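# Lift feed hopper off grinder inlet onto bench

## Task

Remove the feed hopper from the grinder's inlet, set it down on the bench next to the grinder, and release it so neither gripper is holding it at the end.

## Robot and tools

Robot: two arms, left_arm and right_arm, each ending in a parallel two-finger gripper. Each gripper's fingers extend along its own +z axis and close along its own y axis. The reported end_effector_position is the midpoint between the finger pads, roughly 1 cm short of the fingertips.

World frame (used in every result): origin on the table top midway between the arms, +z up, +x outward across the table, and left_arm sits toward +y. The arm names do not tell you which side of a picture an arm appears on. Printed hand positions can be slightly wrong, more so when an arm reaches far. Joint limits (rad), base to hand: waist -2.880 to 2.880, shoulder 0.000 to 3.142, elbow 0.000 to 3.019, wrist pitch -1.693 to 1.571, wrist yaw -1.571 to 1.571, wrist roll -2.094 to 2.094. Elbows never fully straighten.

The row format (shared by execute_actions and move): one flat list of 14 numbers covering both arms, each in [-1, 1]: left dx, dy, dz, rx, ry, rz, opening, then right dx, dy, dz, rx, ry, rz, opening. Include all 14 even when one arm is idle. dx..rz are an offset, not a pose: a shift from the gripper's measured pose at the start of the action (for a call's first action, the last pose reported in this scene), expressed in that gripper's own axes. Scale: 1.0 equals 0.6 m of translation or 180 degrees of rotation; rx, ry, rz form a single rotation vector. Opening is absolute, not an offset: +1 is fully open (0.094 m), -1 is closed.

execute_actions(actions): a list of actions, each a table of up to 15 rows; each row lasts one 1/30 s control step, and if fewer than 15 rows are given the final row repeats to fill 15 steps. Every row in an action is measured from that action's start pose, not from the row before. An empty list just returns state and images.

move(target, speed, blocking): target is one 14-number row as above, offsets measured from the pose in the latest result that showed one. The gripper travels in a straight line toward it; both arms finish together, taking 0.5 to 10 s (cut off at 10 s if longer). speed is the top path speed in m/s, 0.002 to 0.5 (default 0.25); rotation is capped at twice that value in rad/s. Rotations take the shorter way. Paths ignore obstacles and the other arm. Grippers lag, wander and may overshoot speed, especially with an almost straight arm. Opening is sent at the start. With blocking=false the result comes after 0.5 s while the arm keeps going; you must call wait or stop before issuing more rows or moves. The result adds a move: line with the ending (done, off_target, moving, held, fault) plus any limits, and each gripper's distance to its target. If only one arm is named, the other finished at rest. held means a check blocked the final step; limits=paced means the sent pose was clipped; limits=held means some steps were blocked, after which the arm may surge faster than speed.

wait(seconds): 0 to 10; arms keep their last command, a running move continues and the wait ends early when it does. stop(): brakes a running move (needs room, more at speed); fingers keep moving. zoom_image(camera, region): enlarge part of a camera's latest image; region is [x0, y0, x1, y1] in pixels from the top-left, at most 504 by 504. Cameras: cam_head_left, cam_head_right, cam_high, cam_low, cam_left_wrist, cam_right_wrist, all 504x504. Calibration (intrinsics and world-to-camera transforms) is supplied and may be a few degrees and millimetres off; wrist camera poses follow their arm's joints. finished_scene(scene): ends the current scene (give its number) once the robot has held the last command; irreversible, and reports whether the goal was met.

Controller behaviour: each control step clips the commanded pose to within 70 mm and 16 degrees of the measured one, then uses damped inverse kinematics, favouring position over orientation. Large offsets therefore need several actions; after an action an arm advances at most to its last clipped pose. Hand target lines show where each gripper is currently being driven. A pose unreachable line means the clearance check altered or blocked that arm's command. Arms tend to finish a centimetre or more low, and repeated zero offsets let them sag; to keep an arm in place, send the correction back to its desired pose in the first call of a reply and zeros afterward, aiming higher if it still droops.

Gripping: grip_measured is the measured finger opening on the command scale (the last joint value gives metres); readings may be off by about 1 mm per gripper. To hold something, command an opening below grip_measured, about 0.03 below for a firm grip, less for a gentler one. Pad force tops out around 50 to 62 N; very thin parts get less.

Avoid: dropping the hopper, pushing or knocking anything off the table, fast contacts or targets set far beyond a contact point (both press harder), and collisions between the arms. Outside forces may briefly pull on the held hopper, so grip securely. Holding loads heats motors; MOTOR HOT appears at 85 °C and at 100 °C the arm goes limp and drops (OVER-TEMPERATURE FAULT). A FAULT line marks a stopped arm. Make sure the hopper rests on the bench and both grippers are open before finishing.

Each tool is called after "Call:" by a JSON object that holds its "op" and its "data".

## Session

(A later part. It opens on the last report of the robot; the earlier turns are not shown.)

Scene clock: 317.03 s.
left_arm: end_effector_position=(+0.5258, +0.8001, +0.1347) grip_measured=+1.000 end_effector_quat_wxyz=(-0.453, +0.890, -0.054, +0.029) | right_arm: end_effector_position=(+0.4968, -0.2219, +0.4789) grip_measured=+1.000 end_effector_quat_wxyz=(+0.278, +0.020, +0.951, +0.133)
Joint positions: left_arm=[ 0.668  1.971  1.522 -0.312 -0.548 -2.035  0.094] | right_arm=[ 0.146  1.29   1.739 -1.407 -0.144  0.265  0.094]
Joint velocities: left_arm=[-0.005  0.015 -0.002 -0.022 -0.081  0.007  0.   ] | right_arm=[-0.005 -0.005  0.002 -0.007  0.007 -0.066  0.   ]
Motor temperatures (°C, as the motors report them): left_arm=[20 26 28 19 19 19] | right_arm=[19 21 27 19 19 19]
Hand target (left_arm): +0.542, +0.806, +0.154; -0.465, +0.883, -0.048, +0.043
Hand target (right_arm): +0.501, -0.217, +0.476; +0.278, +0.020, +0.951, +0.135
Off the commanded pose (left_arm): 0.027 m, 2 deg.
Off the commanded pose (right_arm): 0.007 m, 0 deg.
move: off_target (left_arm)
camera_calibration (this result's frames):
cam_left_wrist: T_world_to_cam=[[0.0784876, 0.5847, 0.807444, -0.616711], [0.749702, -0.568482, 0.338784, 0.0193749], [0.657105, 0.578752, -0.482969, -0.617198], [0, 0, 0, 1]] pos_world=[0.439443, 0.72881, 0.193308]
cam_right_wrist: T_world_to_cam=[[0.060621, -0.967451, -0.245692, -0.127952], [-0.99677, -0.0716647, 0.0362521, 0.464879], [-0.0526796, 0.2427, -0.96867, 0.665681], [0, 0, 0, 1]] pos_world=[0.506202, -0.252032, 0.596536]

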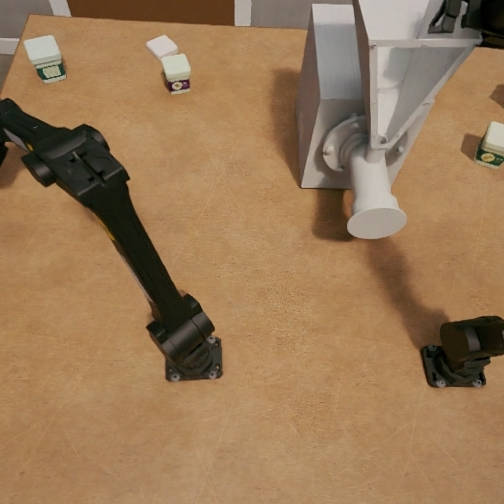

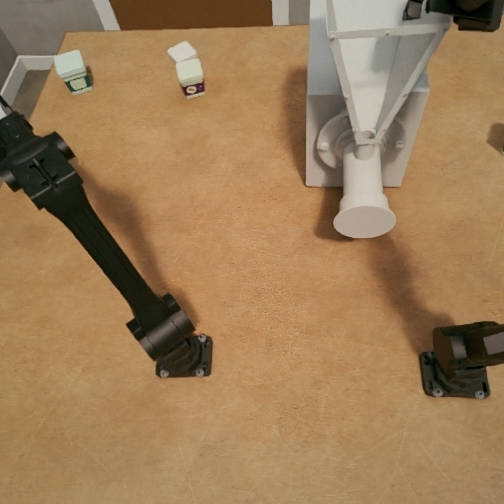

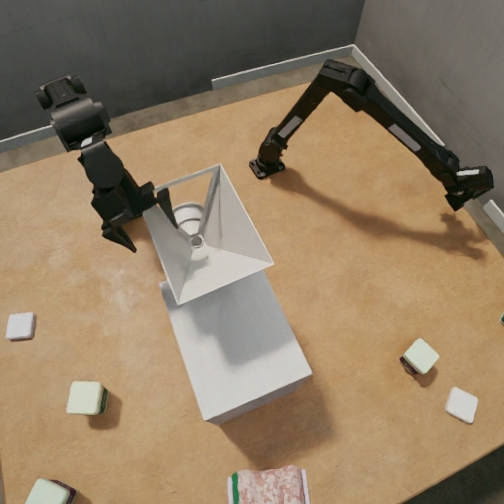

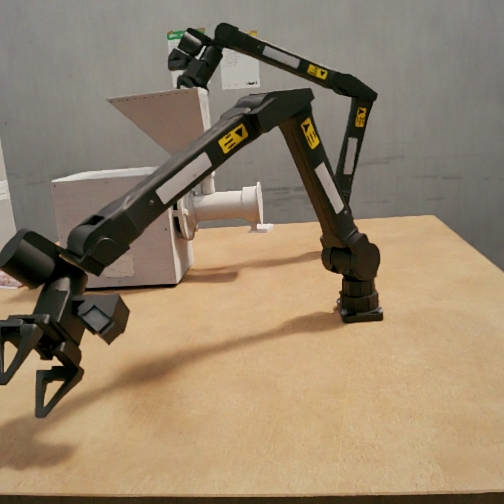

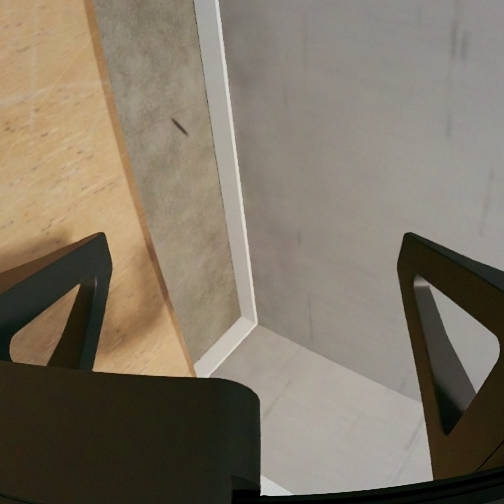

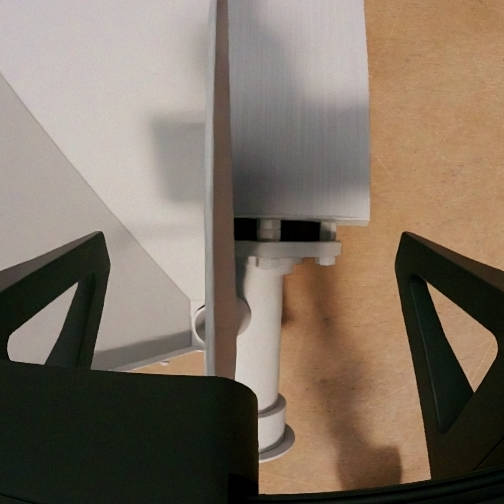

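Call:
{"op": "move", "data": {"target": [0.029, -0.045, -0.0075, 0, 0, 0, 1, 0.0, 0.022, -0.003, 0, 0, 0, -0.3], "speed": 0.03}}

Scene clock: 347.57 s.
left_arm: end_effector_position=(+0.5272, +0.8021, +0.1400) grip_measured=+1.000 end_effector_quat_wxyz=(-0.440, +0.896, -0.060, +0.015) | right_arm: end_effector_position=(+0.4956, -0.2296, +0.4770) grip_measured=+0.014 end_effector_quat_wxyz=(+0.279, +0.003, +0.951, +0.130)
Joint positions: left_arm=[ 0.668  1.98   1.569 -0.391 -0.551 -2.035  0.094] | right_arm=[ 0.124  1.284  1.729 -1.408 -0.161  0.213  0.048]
Joint velocities: left_arm=[-0.005 -0.005 -0.007 -0.017 -0.051 -0.007  0.   ] | right_arm=[-0.005 -0.015 -0.002 -0.007  0.066  0.007  0.001]
Motor temperatures (°C, as the motors report them): left_arm=[20 27 29 19 20 19] | right_arm=[19 21 28 19 19 19]
Hand target (left_arm): +0.544, +0.809, +0.160; -0.453, +0.889, -0.054, +0.030
Hand target (right_arm): +0.495, -0.210, +0.484; +0.279, +0.019, +0.951, +0.134
Off the commanded pose (left_arm): 0.027 m, 2 deg.
Off the commanded pose (right_arm): 0.021 m, 2 deg.
move: off_target (left_arm, right_arm)
camera_calibration (this result's frames):
cam_left_wrist: T_world_to_cam=[[0.102304, 0.605742, 0.789057, -0.649137], [0.761436, -0.558116, 0.329731, 0.00435256], [0.640117, 0.567083, -0.518331, -0.593459], [0, 0, 0, 1]] pos_world=[0.442978, 0.732179, 0.203163]
cam_right_wrist: T_world_to_cam=[[0.0913488, -0.968719, -0.230734, -0.158427], [-0.994335, -0.101376, 0.0319581, 0.457287], [-0.0543494, 0.226508, -0.972492, 0.66459], [0, 0, 0, 1]] pos_world=[0.505288, -0.257648, 0.59514]

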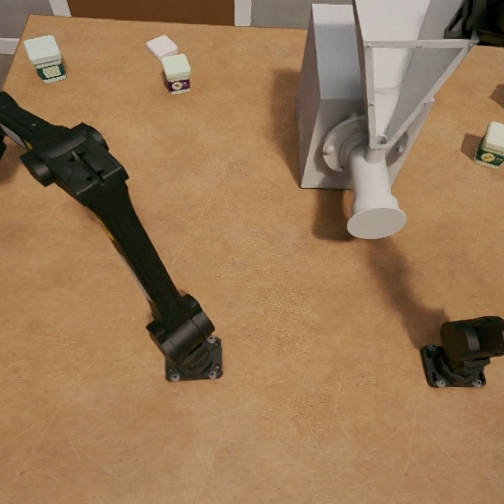

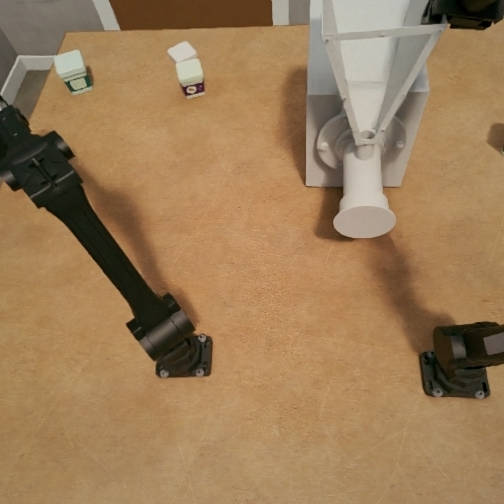

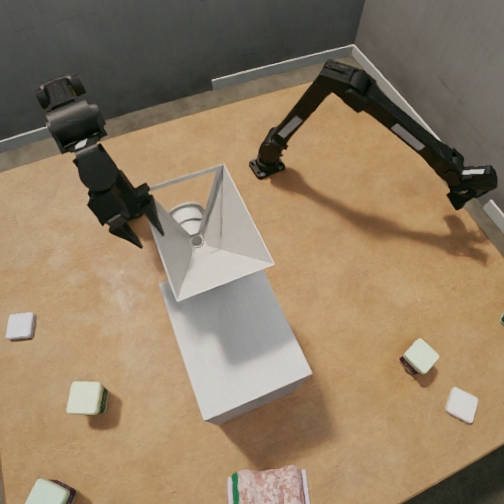

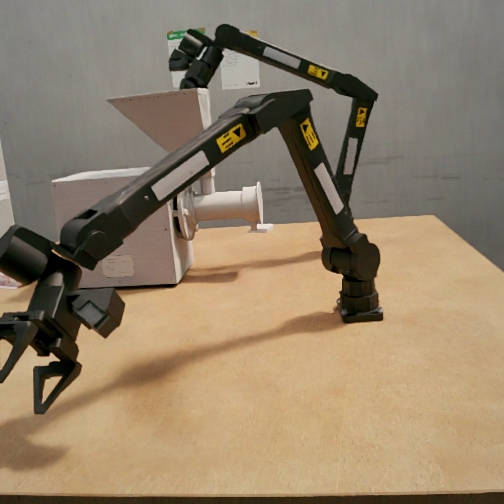

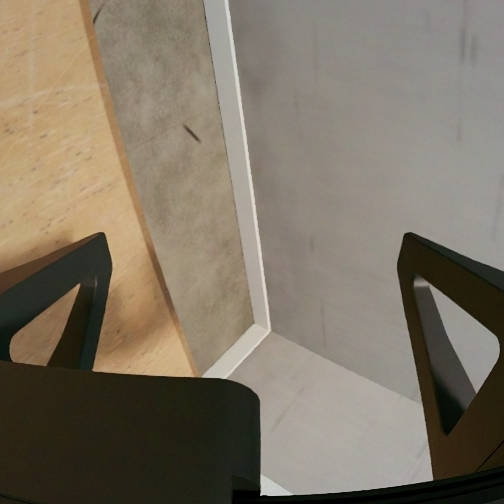

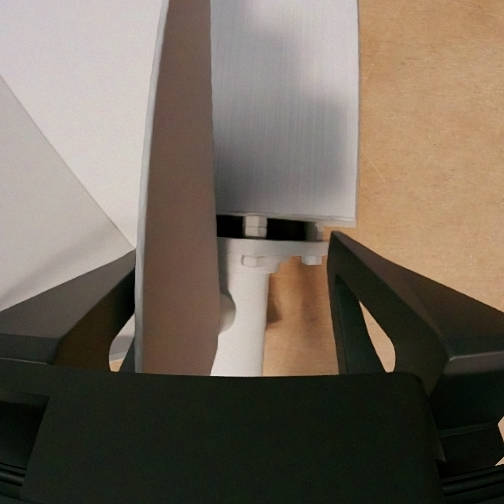

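Call:
{"op": "zoom_image", "data": {"camera": "cam_high", "region": [60, 120, 240, 300]}}

Call:
{"op": "zoom_image", "data": {"camera": "cam_head_left", "region": [354, 0, 504, 150]}}

Call:
{"op": "zoom_image", "data": {"camera": "cam_head_right", "region": [300, 0, 504, 204]}}

Region (60, 120, 240, 300) of cam_high's 504x504 image, scaled by 2.800, with more detail than that image has.

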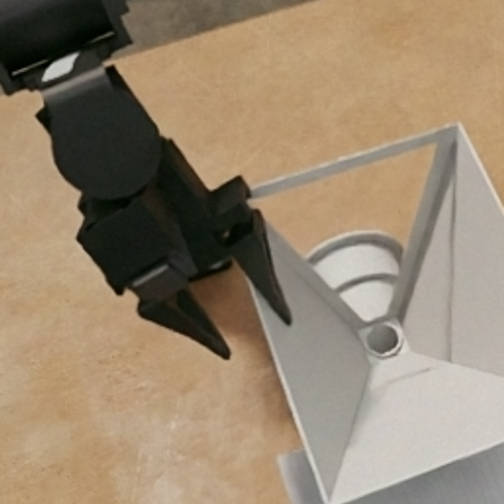

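Region (354, 0, 504, 150) of cam_head_left's 504x504 image, scaled by 3.360, with more detail than that image has.

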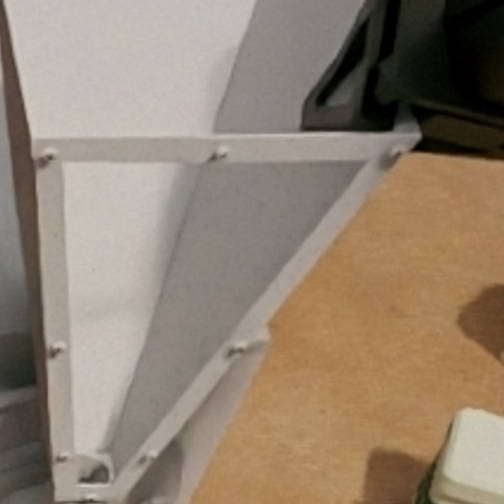

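Region (300, 0, 504, 204) of cam_head_right's 504x504 image, scaled by 2.471, with more detail than that image has.

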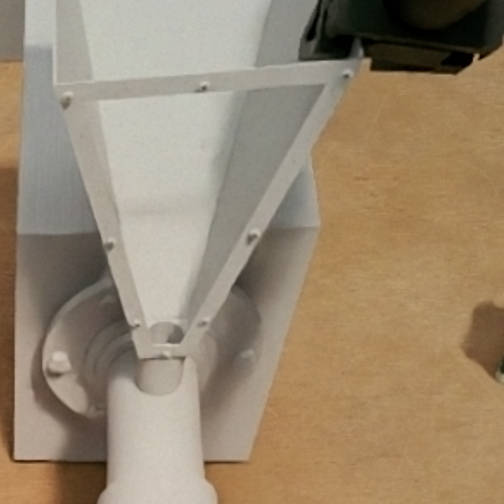

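Call:
{"op": "move", "data": {"target": [0.029, -0.045, -0.0075, 0, 0, 0, 1, 0.0, 0.0, -0.02, 0, 0, 0, 1], "speed": 0.03}}

Call:
{"op": "zoom_image", "data": {"camera": "cam_high", "region": [60, 120, 240, 300]}}

Call:
{"op": "zoom_image", "data": {"camera": "cam_head_left", "region": [354, 0, 504, 150]}}

Scene clock: 426.70 s.
left_arm: end_effector_position=(+0.5295, +0.8047, +0.1438) grip_measured=+1.000 end_effector_quat_wxyz=(-0.427, +0.902, -0.066, +0.001) | right_arm: end_effector_position=(+0.4911, -0.2309, +0.4741) grip_measured=+1.000 end_effector_quat_wxyz=(+0.269, +0.004, +0.955, +0.128)
Joint positions: left_arm=[ 0.668  1.995  1.623 -0.471 -0.554 -2.035  0.094] | right_arm=[ 0.122  1.284  1.729 -1.43  -0.162  0.212  0.094]
Joint velocities: left_arm=[-0.005  0.005 -0.017 -0.042  0.007 -0.007  0.   ] | right_arm=[ 0.005 -0.005 -0.007  0.007  0.051 -0.022  0.   ]
Motor temperatures (°C, as the motors report them): left_arm=[20 27 30 19 20 19] | right_arm=[19 21 30 19 21 20]
Hand target (left_arm): +0.546, +0.811, +0.164; -0.440, +0.896, -0.060, +0.016
Hand target (right_arm): +0.489, -0.233, +0.487; +0.279, +0.003, +0.951, +0.130
Off the commanded pose (left_arm): 0.027 m, 2 deg.
Off the commanded pose (right_arm): 0.013 m, 1 deg.
move: off_target (left_arm, right_arm)
camera_calibration (this result's frames):
cam_left_wrist: T_world_to_cam=[[0.12644, 0.627075, 0.768629, -0.681014], [0.77318, -0.547728, 0.319667, -0.0102508], [0.621455, 0.553869, -0.554096, -0.568766], [0, 0, 0, 1]] pos_world=[0.447495, 0.736454, 0.211573]
cam_right_wrist: T_world_to_cam=[[0.086203, -0.96951, -0.229389, -0.158217], [-0.993421, -0.10107, 0.0538479, 0.44202], [-0.0753903, 0.223238, -0.971844, 0.671097], [0, 0, 0, 1]] pos_world=[0.503345, -0.258532, 0.592106]

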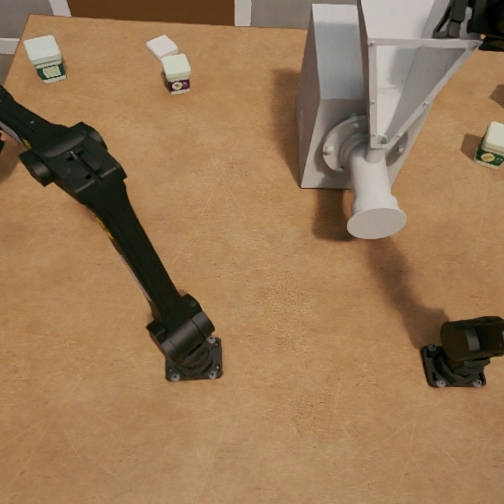

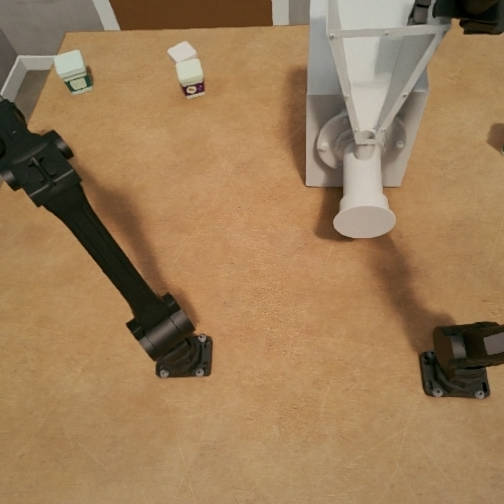

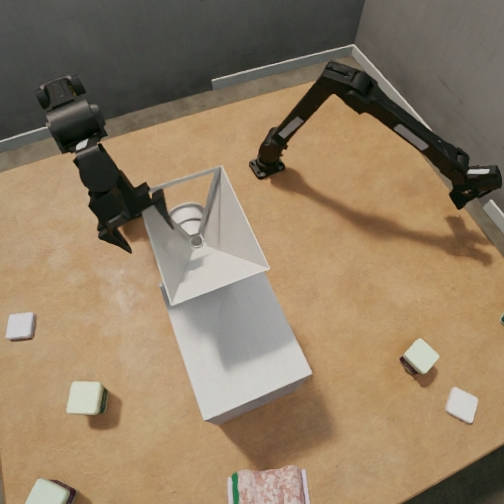

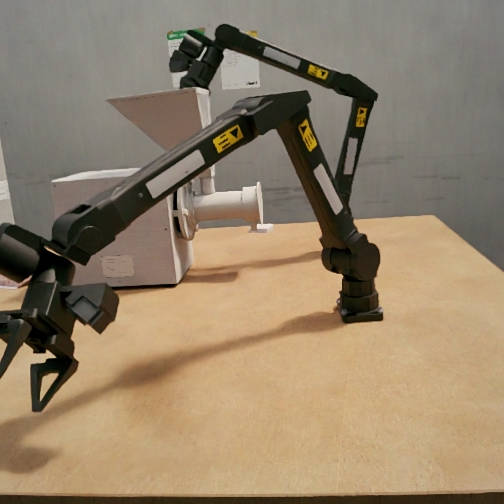

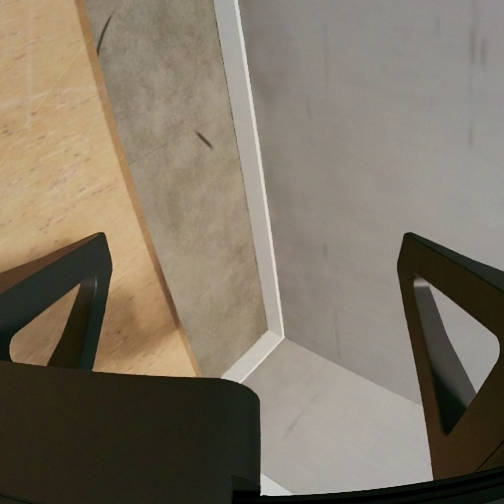

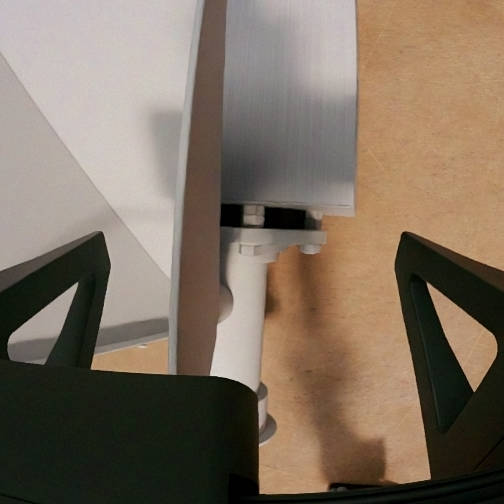

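Region (60, 120, 240, 300) of cam_high's 504x504 image, scaled by 2.800, with more detail than that image has.

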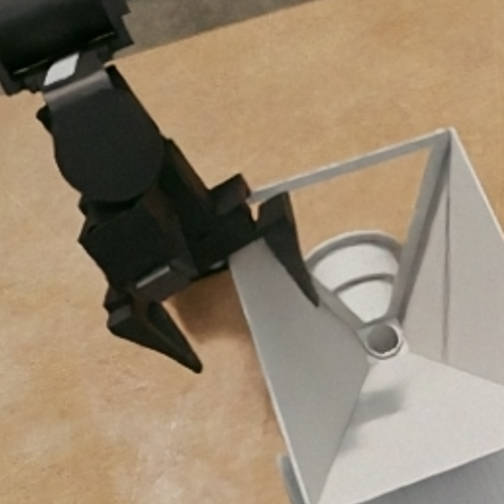

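Region (354, 0, 504, 150) of cam_head_left's 504x504 image, scaled by 3.360, with more detail than that image has.

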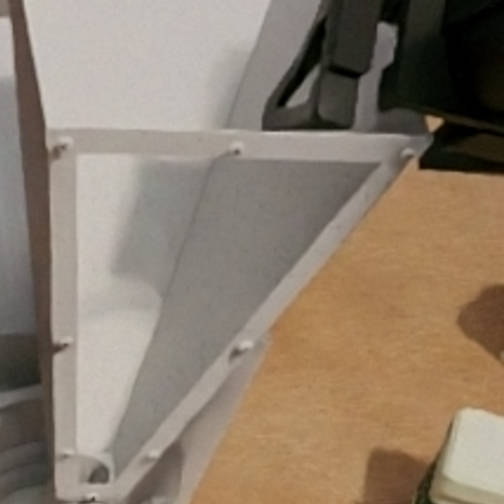

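Call:
{"op": "move", "data": {"target": [0.029, -0.045, -0.0075, 0, 0, 0, 1, -0.0446, 0.0355, -0.0245, 0, 0, 0, 1], "speed": 0.03}}

Call:
{"op": "zoom_image", "data": {"camera": "cam_high", "region": [60, 120, 240, 300]}}

Call:
{"op": "zoom_image", "data": {"camera": "cam_head_left", "region": [354, 0, 504, 150]}}

Scene clock: 444.10 s.
left_arm: end_effector_position=(+0.5329, +0.8083, +0.1468) grip_measured=+1.000 end_effector_quat_wxyz=(-0.413, +0.908, -0.072, -0.013) | right_arm: end_effector_position=(+0.5014, -0.2213, +0.4868) grip_measured=+1.000 end_effector_quat_wxyz=(+0.254, +0.006, +0.959, +0.124)
Joint positions: left_arm=[ 0.668  2.018  1.684 -0.552 -0.556 -2.035  0.094] | right_arm=[ 0.145  1.35   1.838 -1.502 -0.147  0.231  0.094]
Joint velocities: left_arm=[-0.005 -0.005  0.002  0.002 -0.007  0.022  0.   ] | right_arm=[-0.015  0.005  0.007 -0.007 -0.022 -0.007  0.   ]
Motor temperatures (°C, as the motors report them): left_arm=[20 27 31 19 20 19] | right_arm=[19 21 31 19 20 19]
Hand target (left_arm): +0.549, +0.815, +0.167; -0.427, +0.902, -0.066, +0.002
Hand target (right_arm): +0.504, -0.216, +0.505; +0.269, +0.004, +0.954, +0.129
Off the commanded pose (left_arm): 0.027 m, 2 deg.
Off the commanded pose (right_arm): 0.019 m, 2 deg.
move: off_target (left_arm, right_arm)
camera_calibration (this result's frames):
cam_left_wrist: T_world_to_cam=[[0.149964, 0.648077, 0.746664, -0.71225], [0.784144, -0.537938, 0.309419, -0.0241046], [0.602187, 0.539091, -0.588857, -0.543926], [0, 0, 0, 1]] pos_world=[0.453258, 0.741852, 0.218976]
cam_right_wrist: T_world_to_cam=[[0.0775905, -0.971481, -0.224063, -0.145562], [-0.991506, -0.0987198, 0.0846771, 0.437039], [-0.104382, 0.21559, -0.970889, 0.694445], [0, 0, 0, 1]] pos_world=[0.517109, -0.247981, 0.604607]

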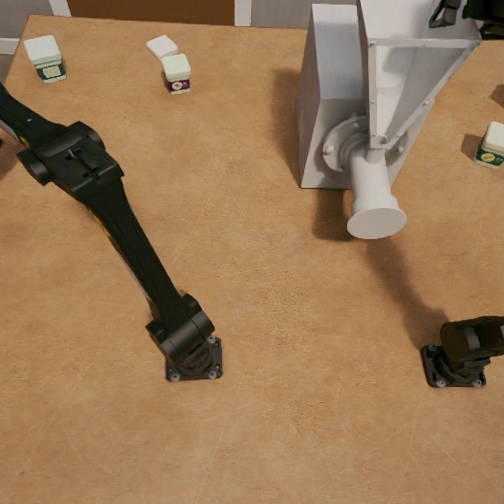

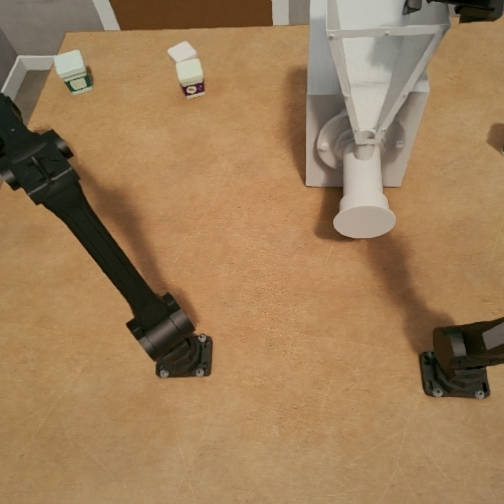

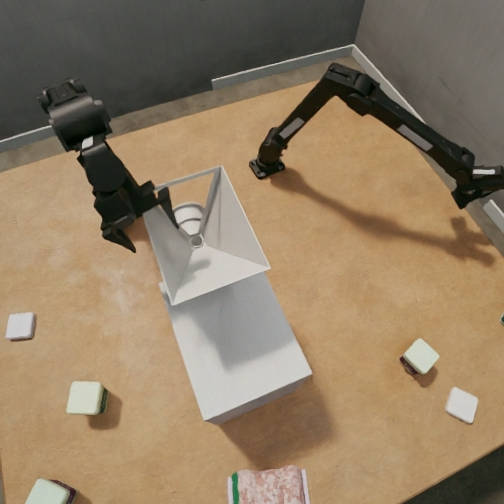

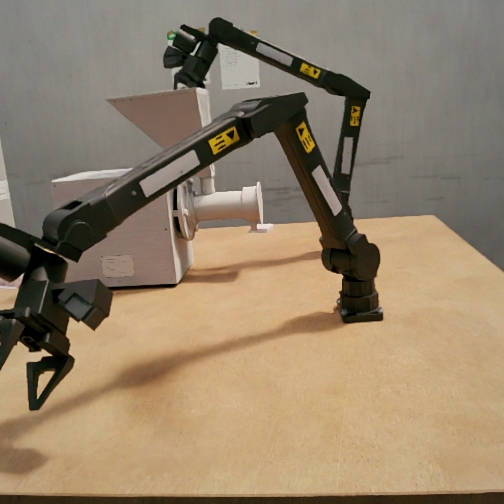

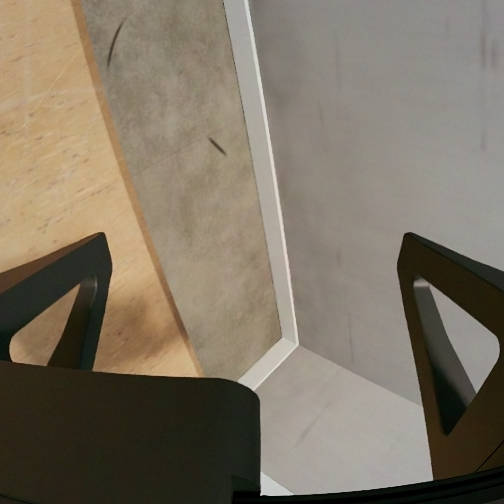

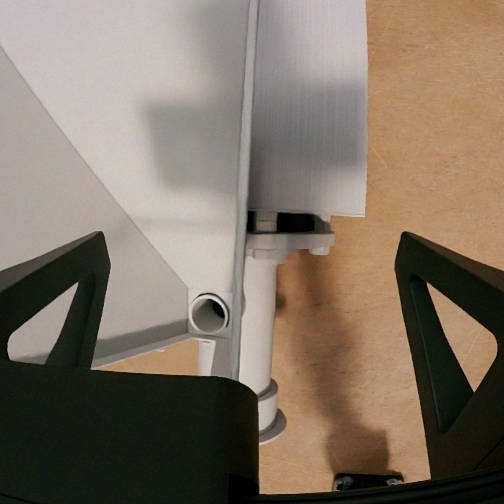

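Region (60, 120, 240, 300) of cam_high's 504x504 image, scaled by 2.800, with more detail than that image has.

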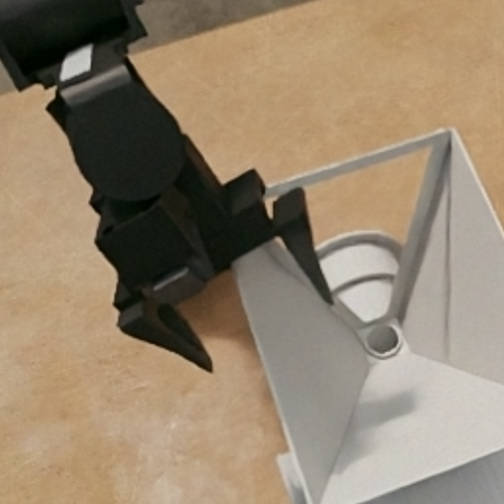

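Region (354, 0, 504, 150) of cam_head_left's 504x504 image, scaled by 3.360, with more detail than that image has.

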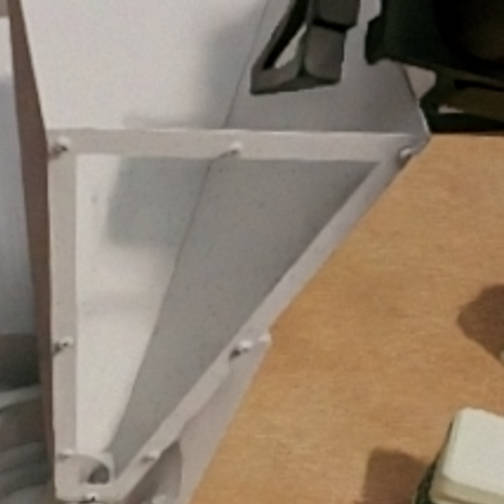

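Call:
{"op": "execute_actions", "data": {"actions": [[[0.029, -0.045, -0.0075, 0, 0, 0, 1, 0.0, 0.0, -0.02, 0, 0, 0, 0.2]], [[0, 0, 0, 0, 0, 0, 1, 0, 0, 0, 0, 0, 0, -0.5]], [[0, 0, 0, 0, 0, 0, 1, 0, 0, 0, 0, 0, 0, -0.5]]]}}

Call:
{"op": "zoom_image", "data": {"camera": "cam_high", "region": [60, 120, 240, 300]}}

Call:
{"op": "zoom_image", "data": {"camera": "cam_head_left", "region": [354, 0, 504, 150]}}

Scene clock: 455.87 s.
left_arm: end_effector_position=(+0.5338, +0.8097, +0.1391) grip_measured=+1.000 end_effector_quat_wxyz=(-0.393, +0.915, -0.081, -0.033) | right_arm: end_effector_position=(+0.4965, -0.2221, +0.4839) grip_measured=-0.498 end_effector_quat_wxyz=(+0.243, +0.007, +0.962, +0.122)
Joint positions: left_arm=[ 0.668  2.05   1.737 -0.635 -0.558 -2.035  0.094] | right_arm=[ 0.145  1.35   1.838 -1.526 -0.147  0.231  0.024]
Joint velocities: left_arm=[-0.005 -0.005  0.022 -0.002 -0.095 -0.037  0.   ] | right_arm=[-0.005 -0.005  0.012  0.002  0.066 -0.051 -0.001]
Motor temperatures (°C, as the motors report them): left_arm=[20 27 31 19 20 19] | right_arm=[19 21 31 19 20 19]
Hand target (left_arm): +0.535, +0.811, +0.143; -0.396, +0.914, -0.080, -0.030
Hand target (right_arm): +0.497, -0.222, +0.484; +0.243, +0.007, +0.962, +0.122
Off the commanded pose (left_arm): 0.004 m, 0 deg.
Off the commanded pose (right_arm): 0.000 m, 0 deg.
camera_calibration (this result's frames):
cam_left_wrist: T_world_to_cam=[[0.182865, 0.677735, 0.712204, -0.744327], [0.798878, -0.524662, 0.294149, -0.0382566], [0.573022, 0.515175, -0.63737, -0.508068], [0, 0, 0, 1]] pos_world=[0.457808, 0.746129, 0.217539]
cam_right_wrist: T_world_to_cam=[[0.0717279, -0.972372, -0.222146, -0.144909], [-0.989305, -0.0977163, 0.108288, 0.420093], [-0.127004, 0.212003, -0.968981, 0.700734], [0, 0, 0, 1]] pos_world=[0.51499, -0.248413, 0.601316]

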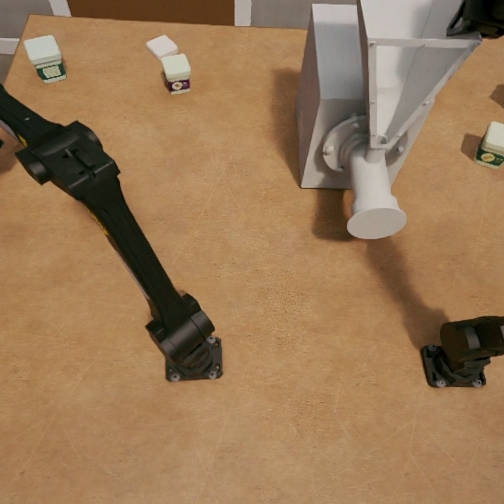

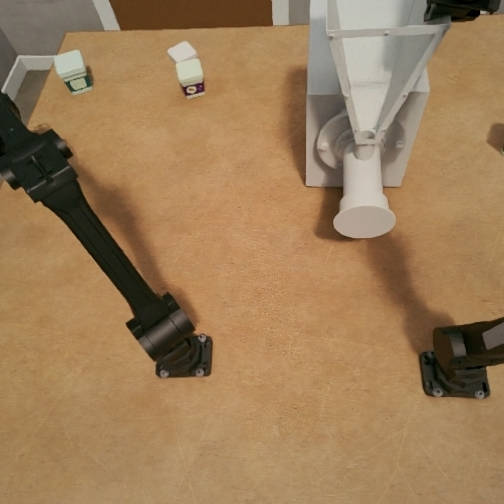

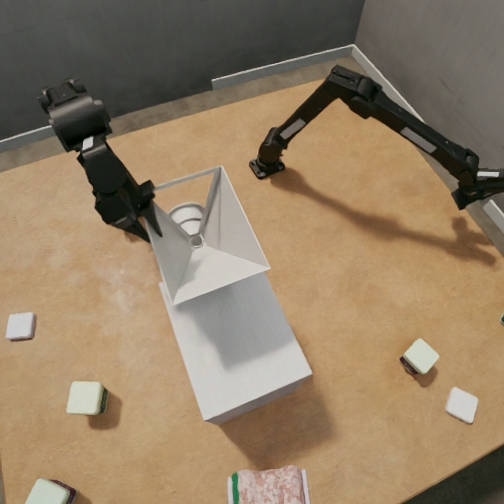

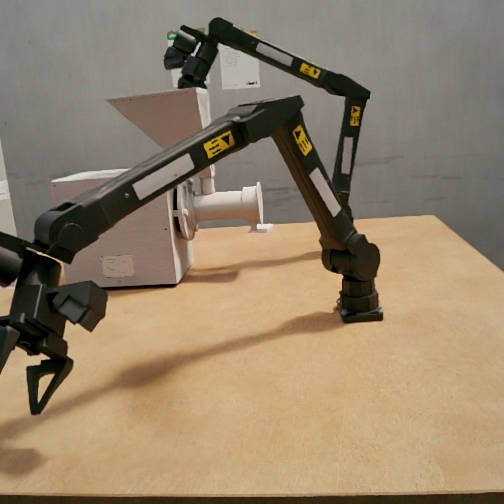

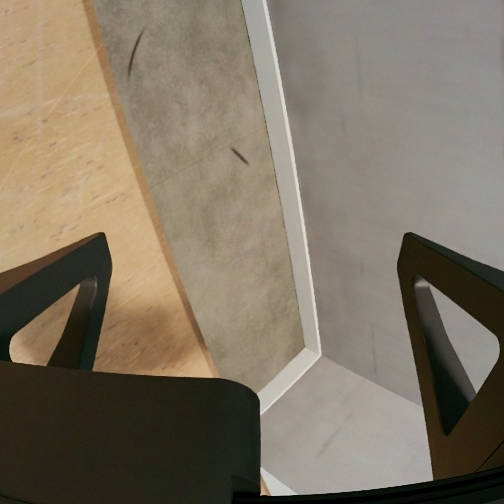

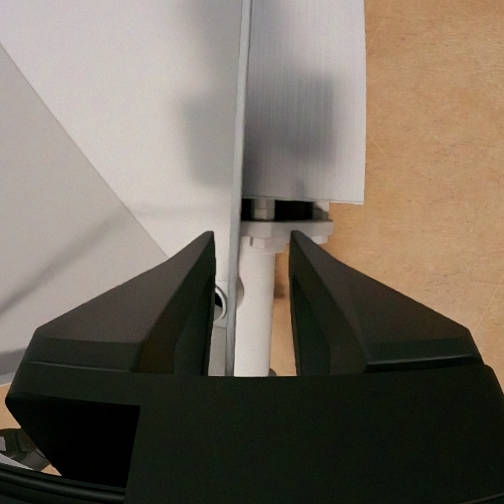

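Region (60, 120, 240, 300) of cam_high's 504x504 image, scaled by 2.800, with more detail than that image has.

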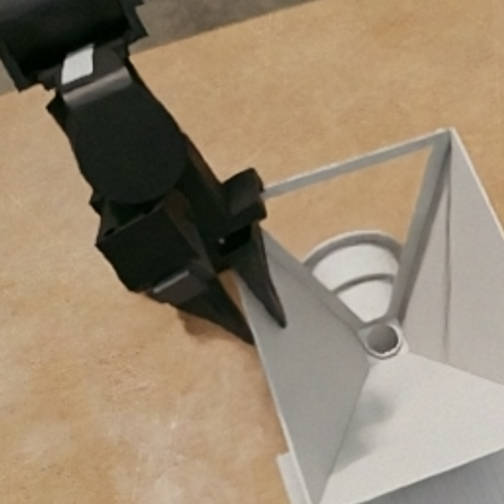

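Region (354, 0, 504, 150) of cam_head_left's 504x504 image, scaled by 3.360, with more detail than that image has.

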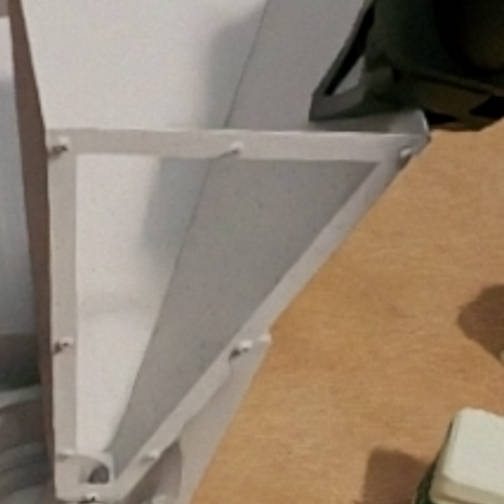

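Call:
{"op": "execute_actions", "data": {"actions": [[[0.004, -0.008, 0, 0, 0, 0, 1, 0.0, 0.004, -0.005, 0, 0, 0, -0.85]], [[0, 0, 0, 0, 0, 0, 1, 0, 0, 0, 0, 0, 0, -1]], [[0, 0, 0, 0, 0, 0, 1, 0, 0, 0, 0, 0, 0, -1]]]}}

Scene clock: 463.17 s.
left_arm: end_effector_position=(+0.5297, +0.8059, +0.1308) grip_measured=+1.000 end_effector_quat_wxyz=(-0.386, +0.918, -0.085, -0.039) | right_arm: end_effector_position=(+0.4961, -0.2165, +0.4850) grip_measured=-0.973 end_effector_quat_wxyz=(+0.239, +0.030, +0.960, +0.141)
Joint positions: left_arm=[ 0.668  2.05   1.723 -0.642 -0.558 -2.035  0.094] | right_arm=[ 0.148  1.35   1.838 -1.521 -0.17   0.289  0.001]
Joint velocities: left_arm=[-0.015 -0.005 -0.007  0.002  0.022 -0.051  0.   ] | right_arm=[-0.005 -0.005  0.002 -0.002 -0.007  0.022  0.001]
Motor temperatures (°C, as the motors report them): left_arm=[20 28 30 19 20 19] | right_arm=[19 22 31 19 20 19]
Hand target (left_arm): +0.531, +0.807, +0.134; -0.388, +0.917, -0.083, -0.037
Hand target (right_arm): +0.496, -0.217, +0.485; +0.239, +0.024, +0.961, +0.139
Off the commanded pose (left_arm): 0.004 m, 0 deg.
Off the commanded pose (right_arm): 0.000 m, 1 deg.
camera_calibration (this result's frames):
cam_left_wrist: T_world_to_cam=[[0.194335, 0.688326, 0.698886, -0.747942], [0.803618, -0.520285, 0.288966, -0.0398758], [0.562523, 0.505481, -0.654261, -0.493401], [0, 0, 0, 1]] pos_world=[0.454946, 0.743486, 0.211436]
cam_right_wrist: T_world_to_cam=[[0.0364951, -0.962469, -0.268928, -0.0968474], [-0.990612, -0.0703188, 0.117233, 0.422308], [-0.131744, 0.262125, -0.955999, 0.707476], [0, 0, 0, 1]] pos_world=[0.515083, -0.248963, 0.600793]

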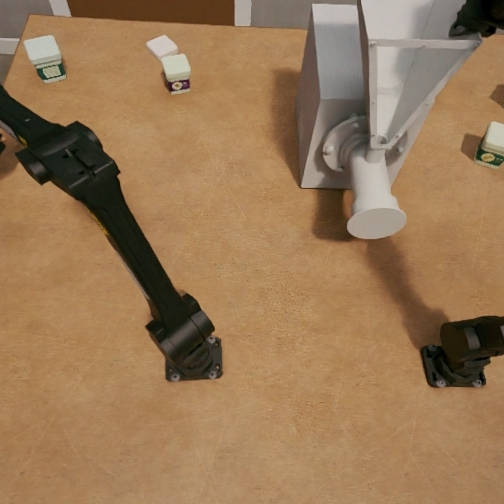

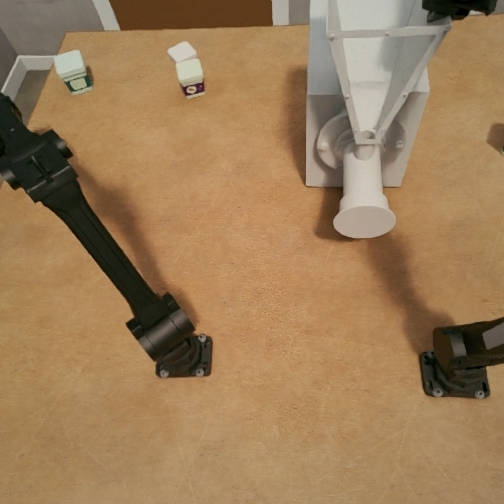

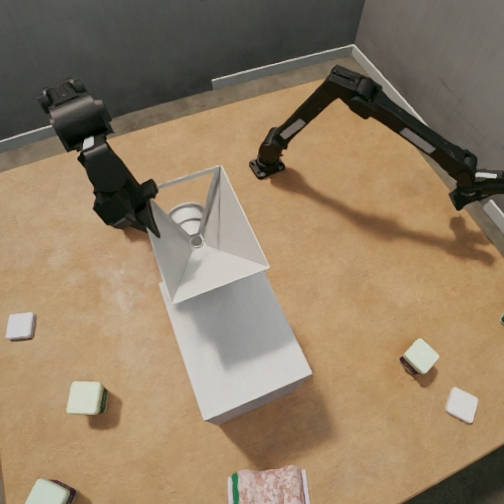

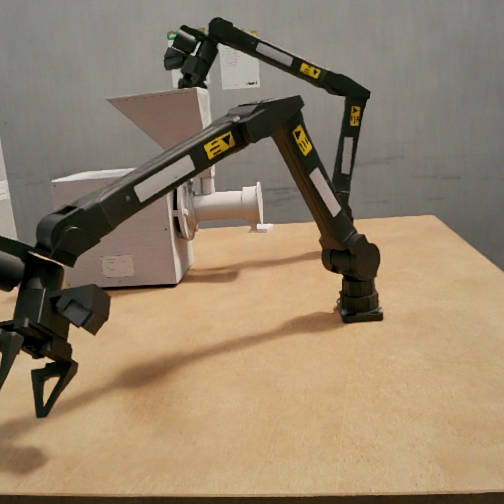

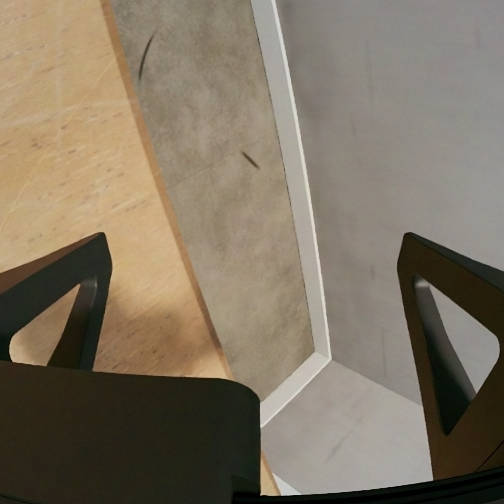

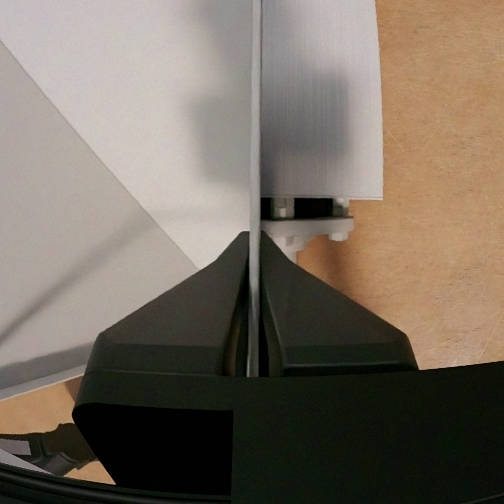

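Call:
{"op": "move", "data": {"target": [0.006, -0.012, 0, 0, 0, 0, 1, -0.0300, 0.0190, -0.0563, 0, 0, 0, -1], "speed": 0.02}}

Call:
{"op": "zoom_image", "data": {"camera": "cam_head_left", "region": [300, 0, 504, 204]}}

Call:
{"op": "zoom_image", "data": {"camera": "cam_low", "region": [90, 40, 290, 240]}}

Scene clock: 476.67 s.
left_arm: end_effector_position=(+0.5269, +0.8032, +0.1245) grip_measured=+1.000 end_effector_quat_wxyz=(-0.378, +0.920, -0.088, -0.046) | right_arm: end_effector_position=(+0.4967, -0.2156, +0.4860) grip_measured=-0.973 end_effector_quat_wxyz=(+0.200, +0.034, +0.970, +0.135)
Joint positions: left_arm=[ 0.668  2.054  1.718 -0.656 -0.558 -2.035  0.094] | right_arm=[ 0.148  1.41   1.928 -1.63  -0.175  0.291  0.001]
Joint velocities: left_arm=[-0.015 -0.015  0.002 -0.027  0.037 -0.125  0.   ] | right_arm=[-0.015  0.005  0.002 -0.017 -0.022  0.037  0.001]
Motor temperatures (°C, as the motors report them): left_arm=[20 28 29 19 20 19] | right_arm=[19 22 30 19 20 19]
Hand target (left_arm): +0.534, +0.810, +0.135; -0.386, +0.918, -0.085, -0.039
Hand target (right_arm): +0.493, -0.217, +0.523; +0.239, +0.030, +0.960, +0.141
Off the commanded pose (left_arm): 0.015 m, 1 deg.
Off the commanded pose (right_arm): 0.039 m, 5 deg.
move: off_target (left_arm, right_arm)
camera_calibration (this result's frames):
cam_left_wrist: T_world_to_cam=[[0.205201, 0.698359, 0.685702, -0.753323], [0.808113, -0.516135, 0.283828, -0.0421992], [0.552128, 0.495883, -0.670264, -0.479436], [0, 0, 0, 1]] pos_world=[0.453395, 0.742054, 0.207184]
cam_right_wrist: T_world_to_cam=[[0.0156093, -0.964911, -0.262113, -0.0891919], [-0.978158, -0.0690788, 0.196047, 0.378619], [-0.207275, 0.253328, -0.944914, 0.738545], [0, 0, 0, 1]] pos_world=[0.524823, -0.247002, 0.600256]

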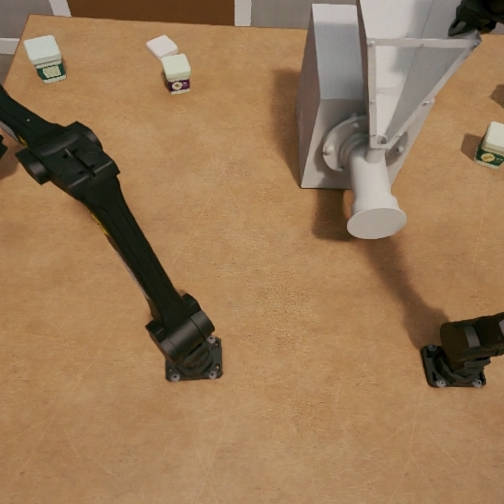

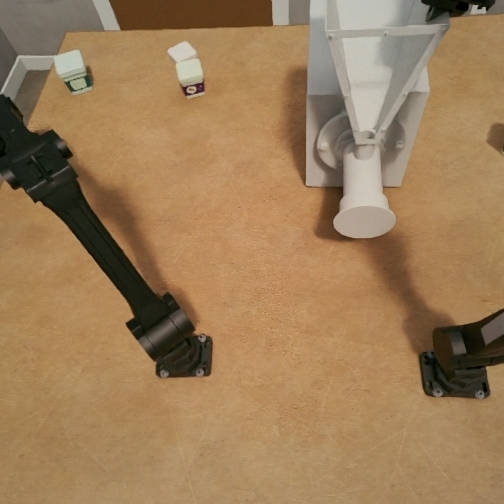

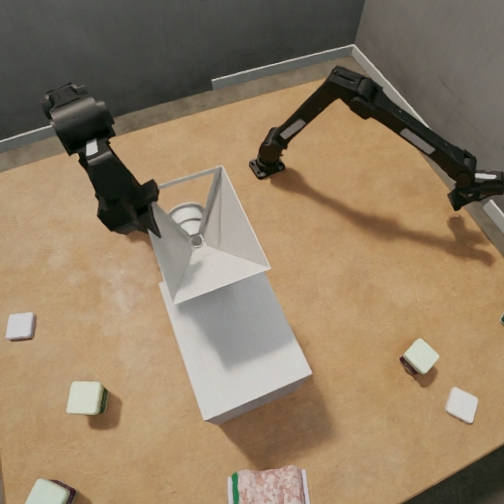

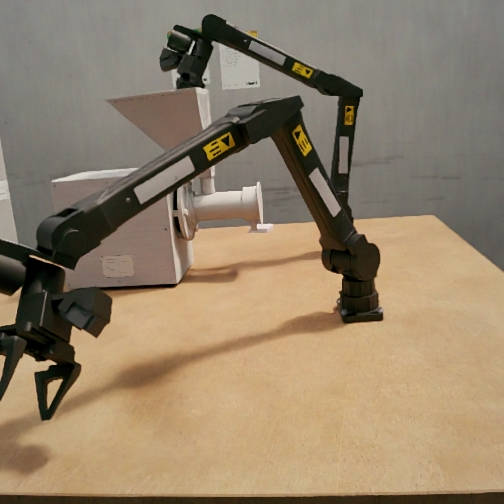

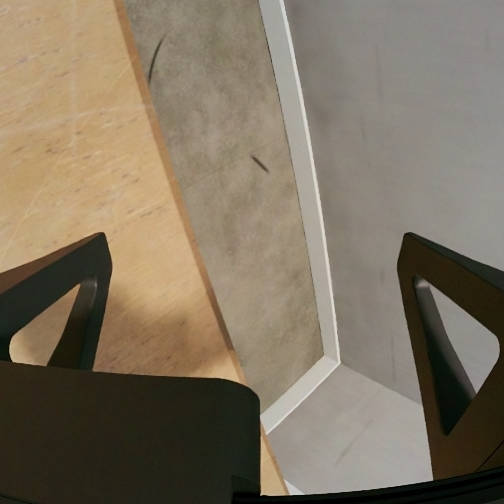

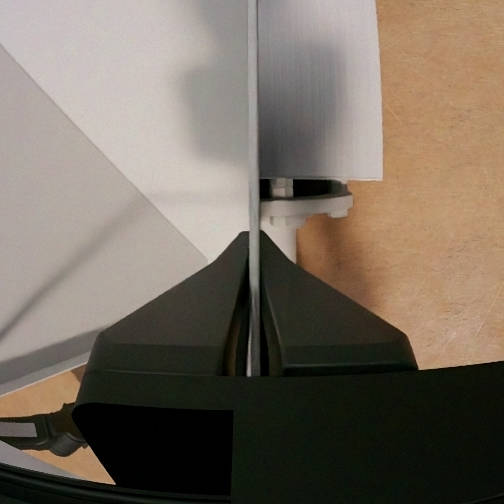

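Region (300, 0, 504, 204) of cam_head_left's 504x504 image, scaled by 2.471, with more detail than that image has.

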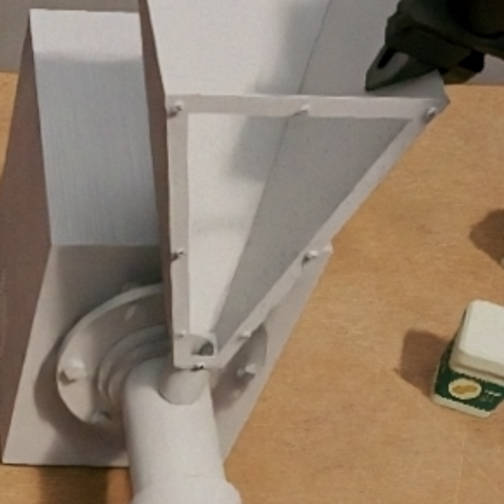

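Region (90, 40, 290, 240) of cam_low's 504x504 image, scaled by 2.520, with more detail than that image has.

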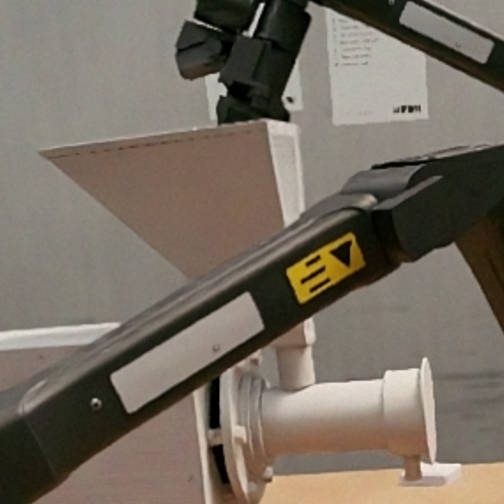

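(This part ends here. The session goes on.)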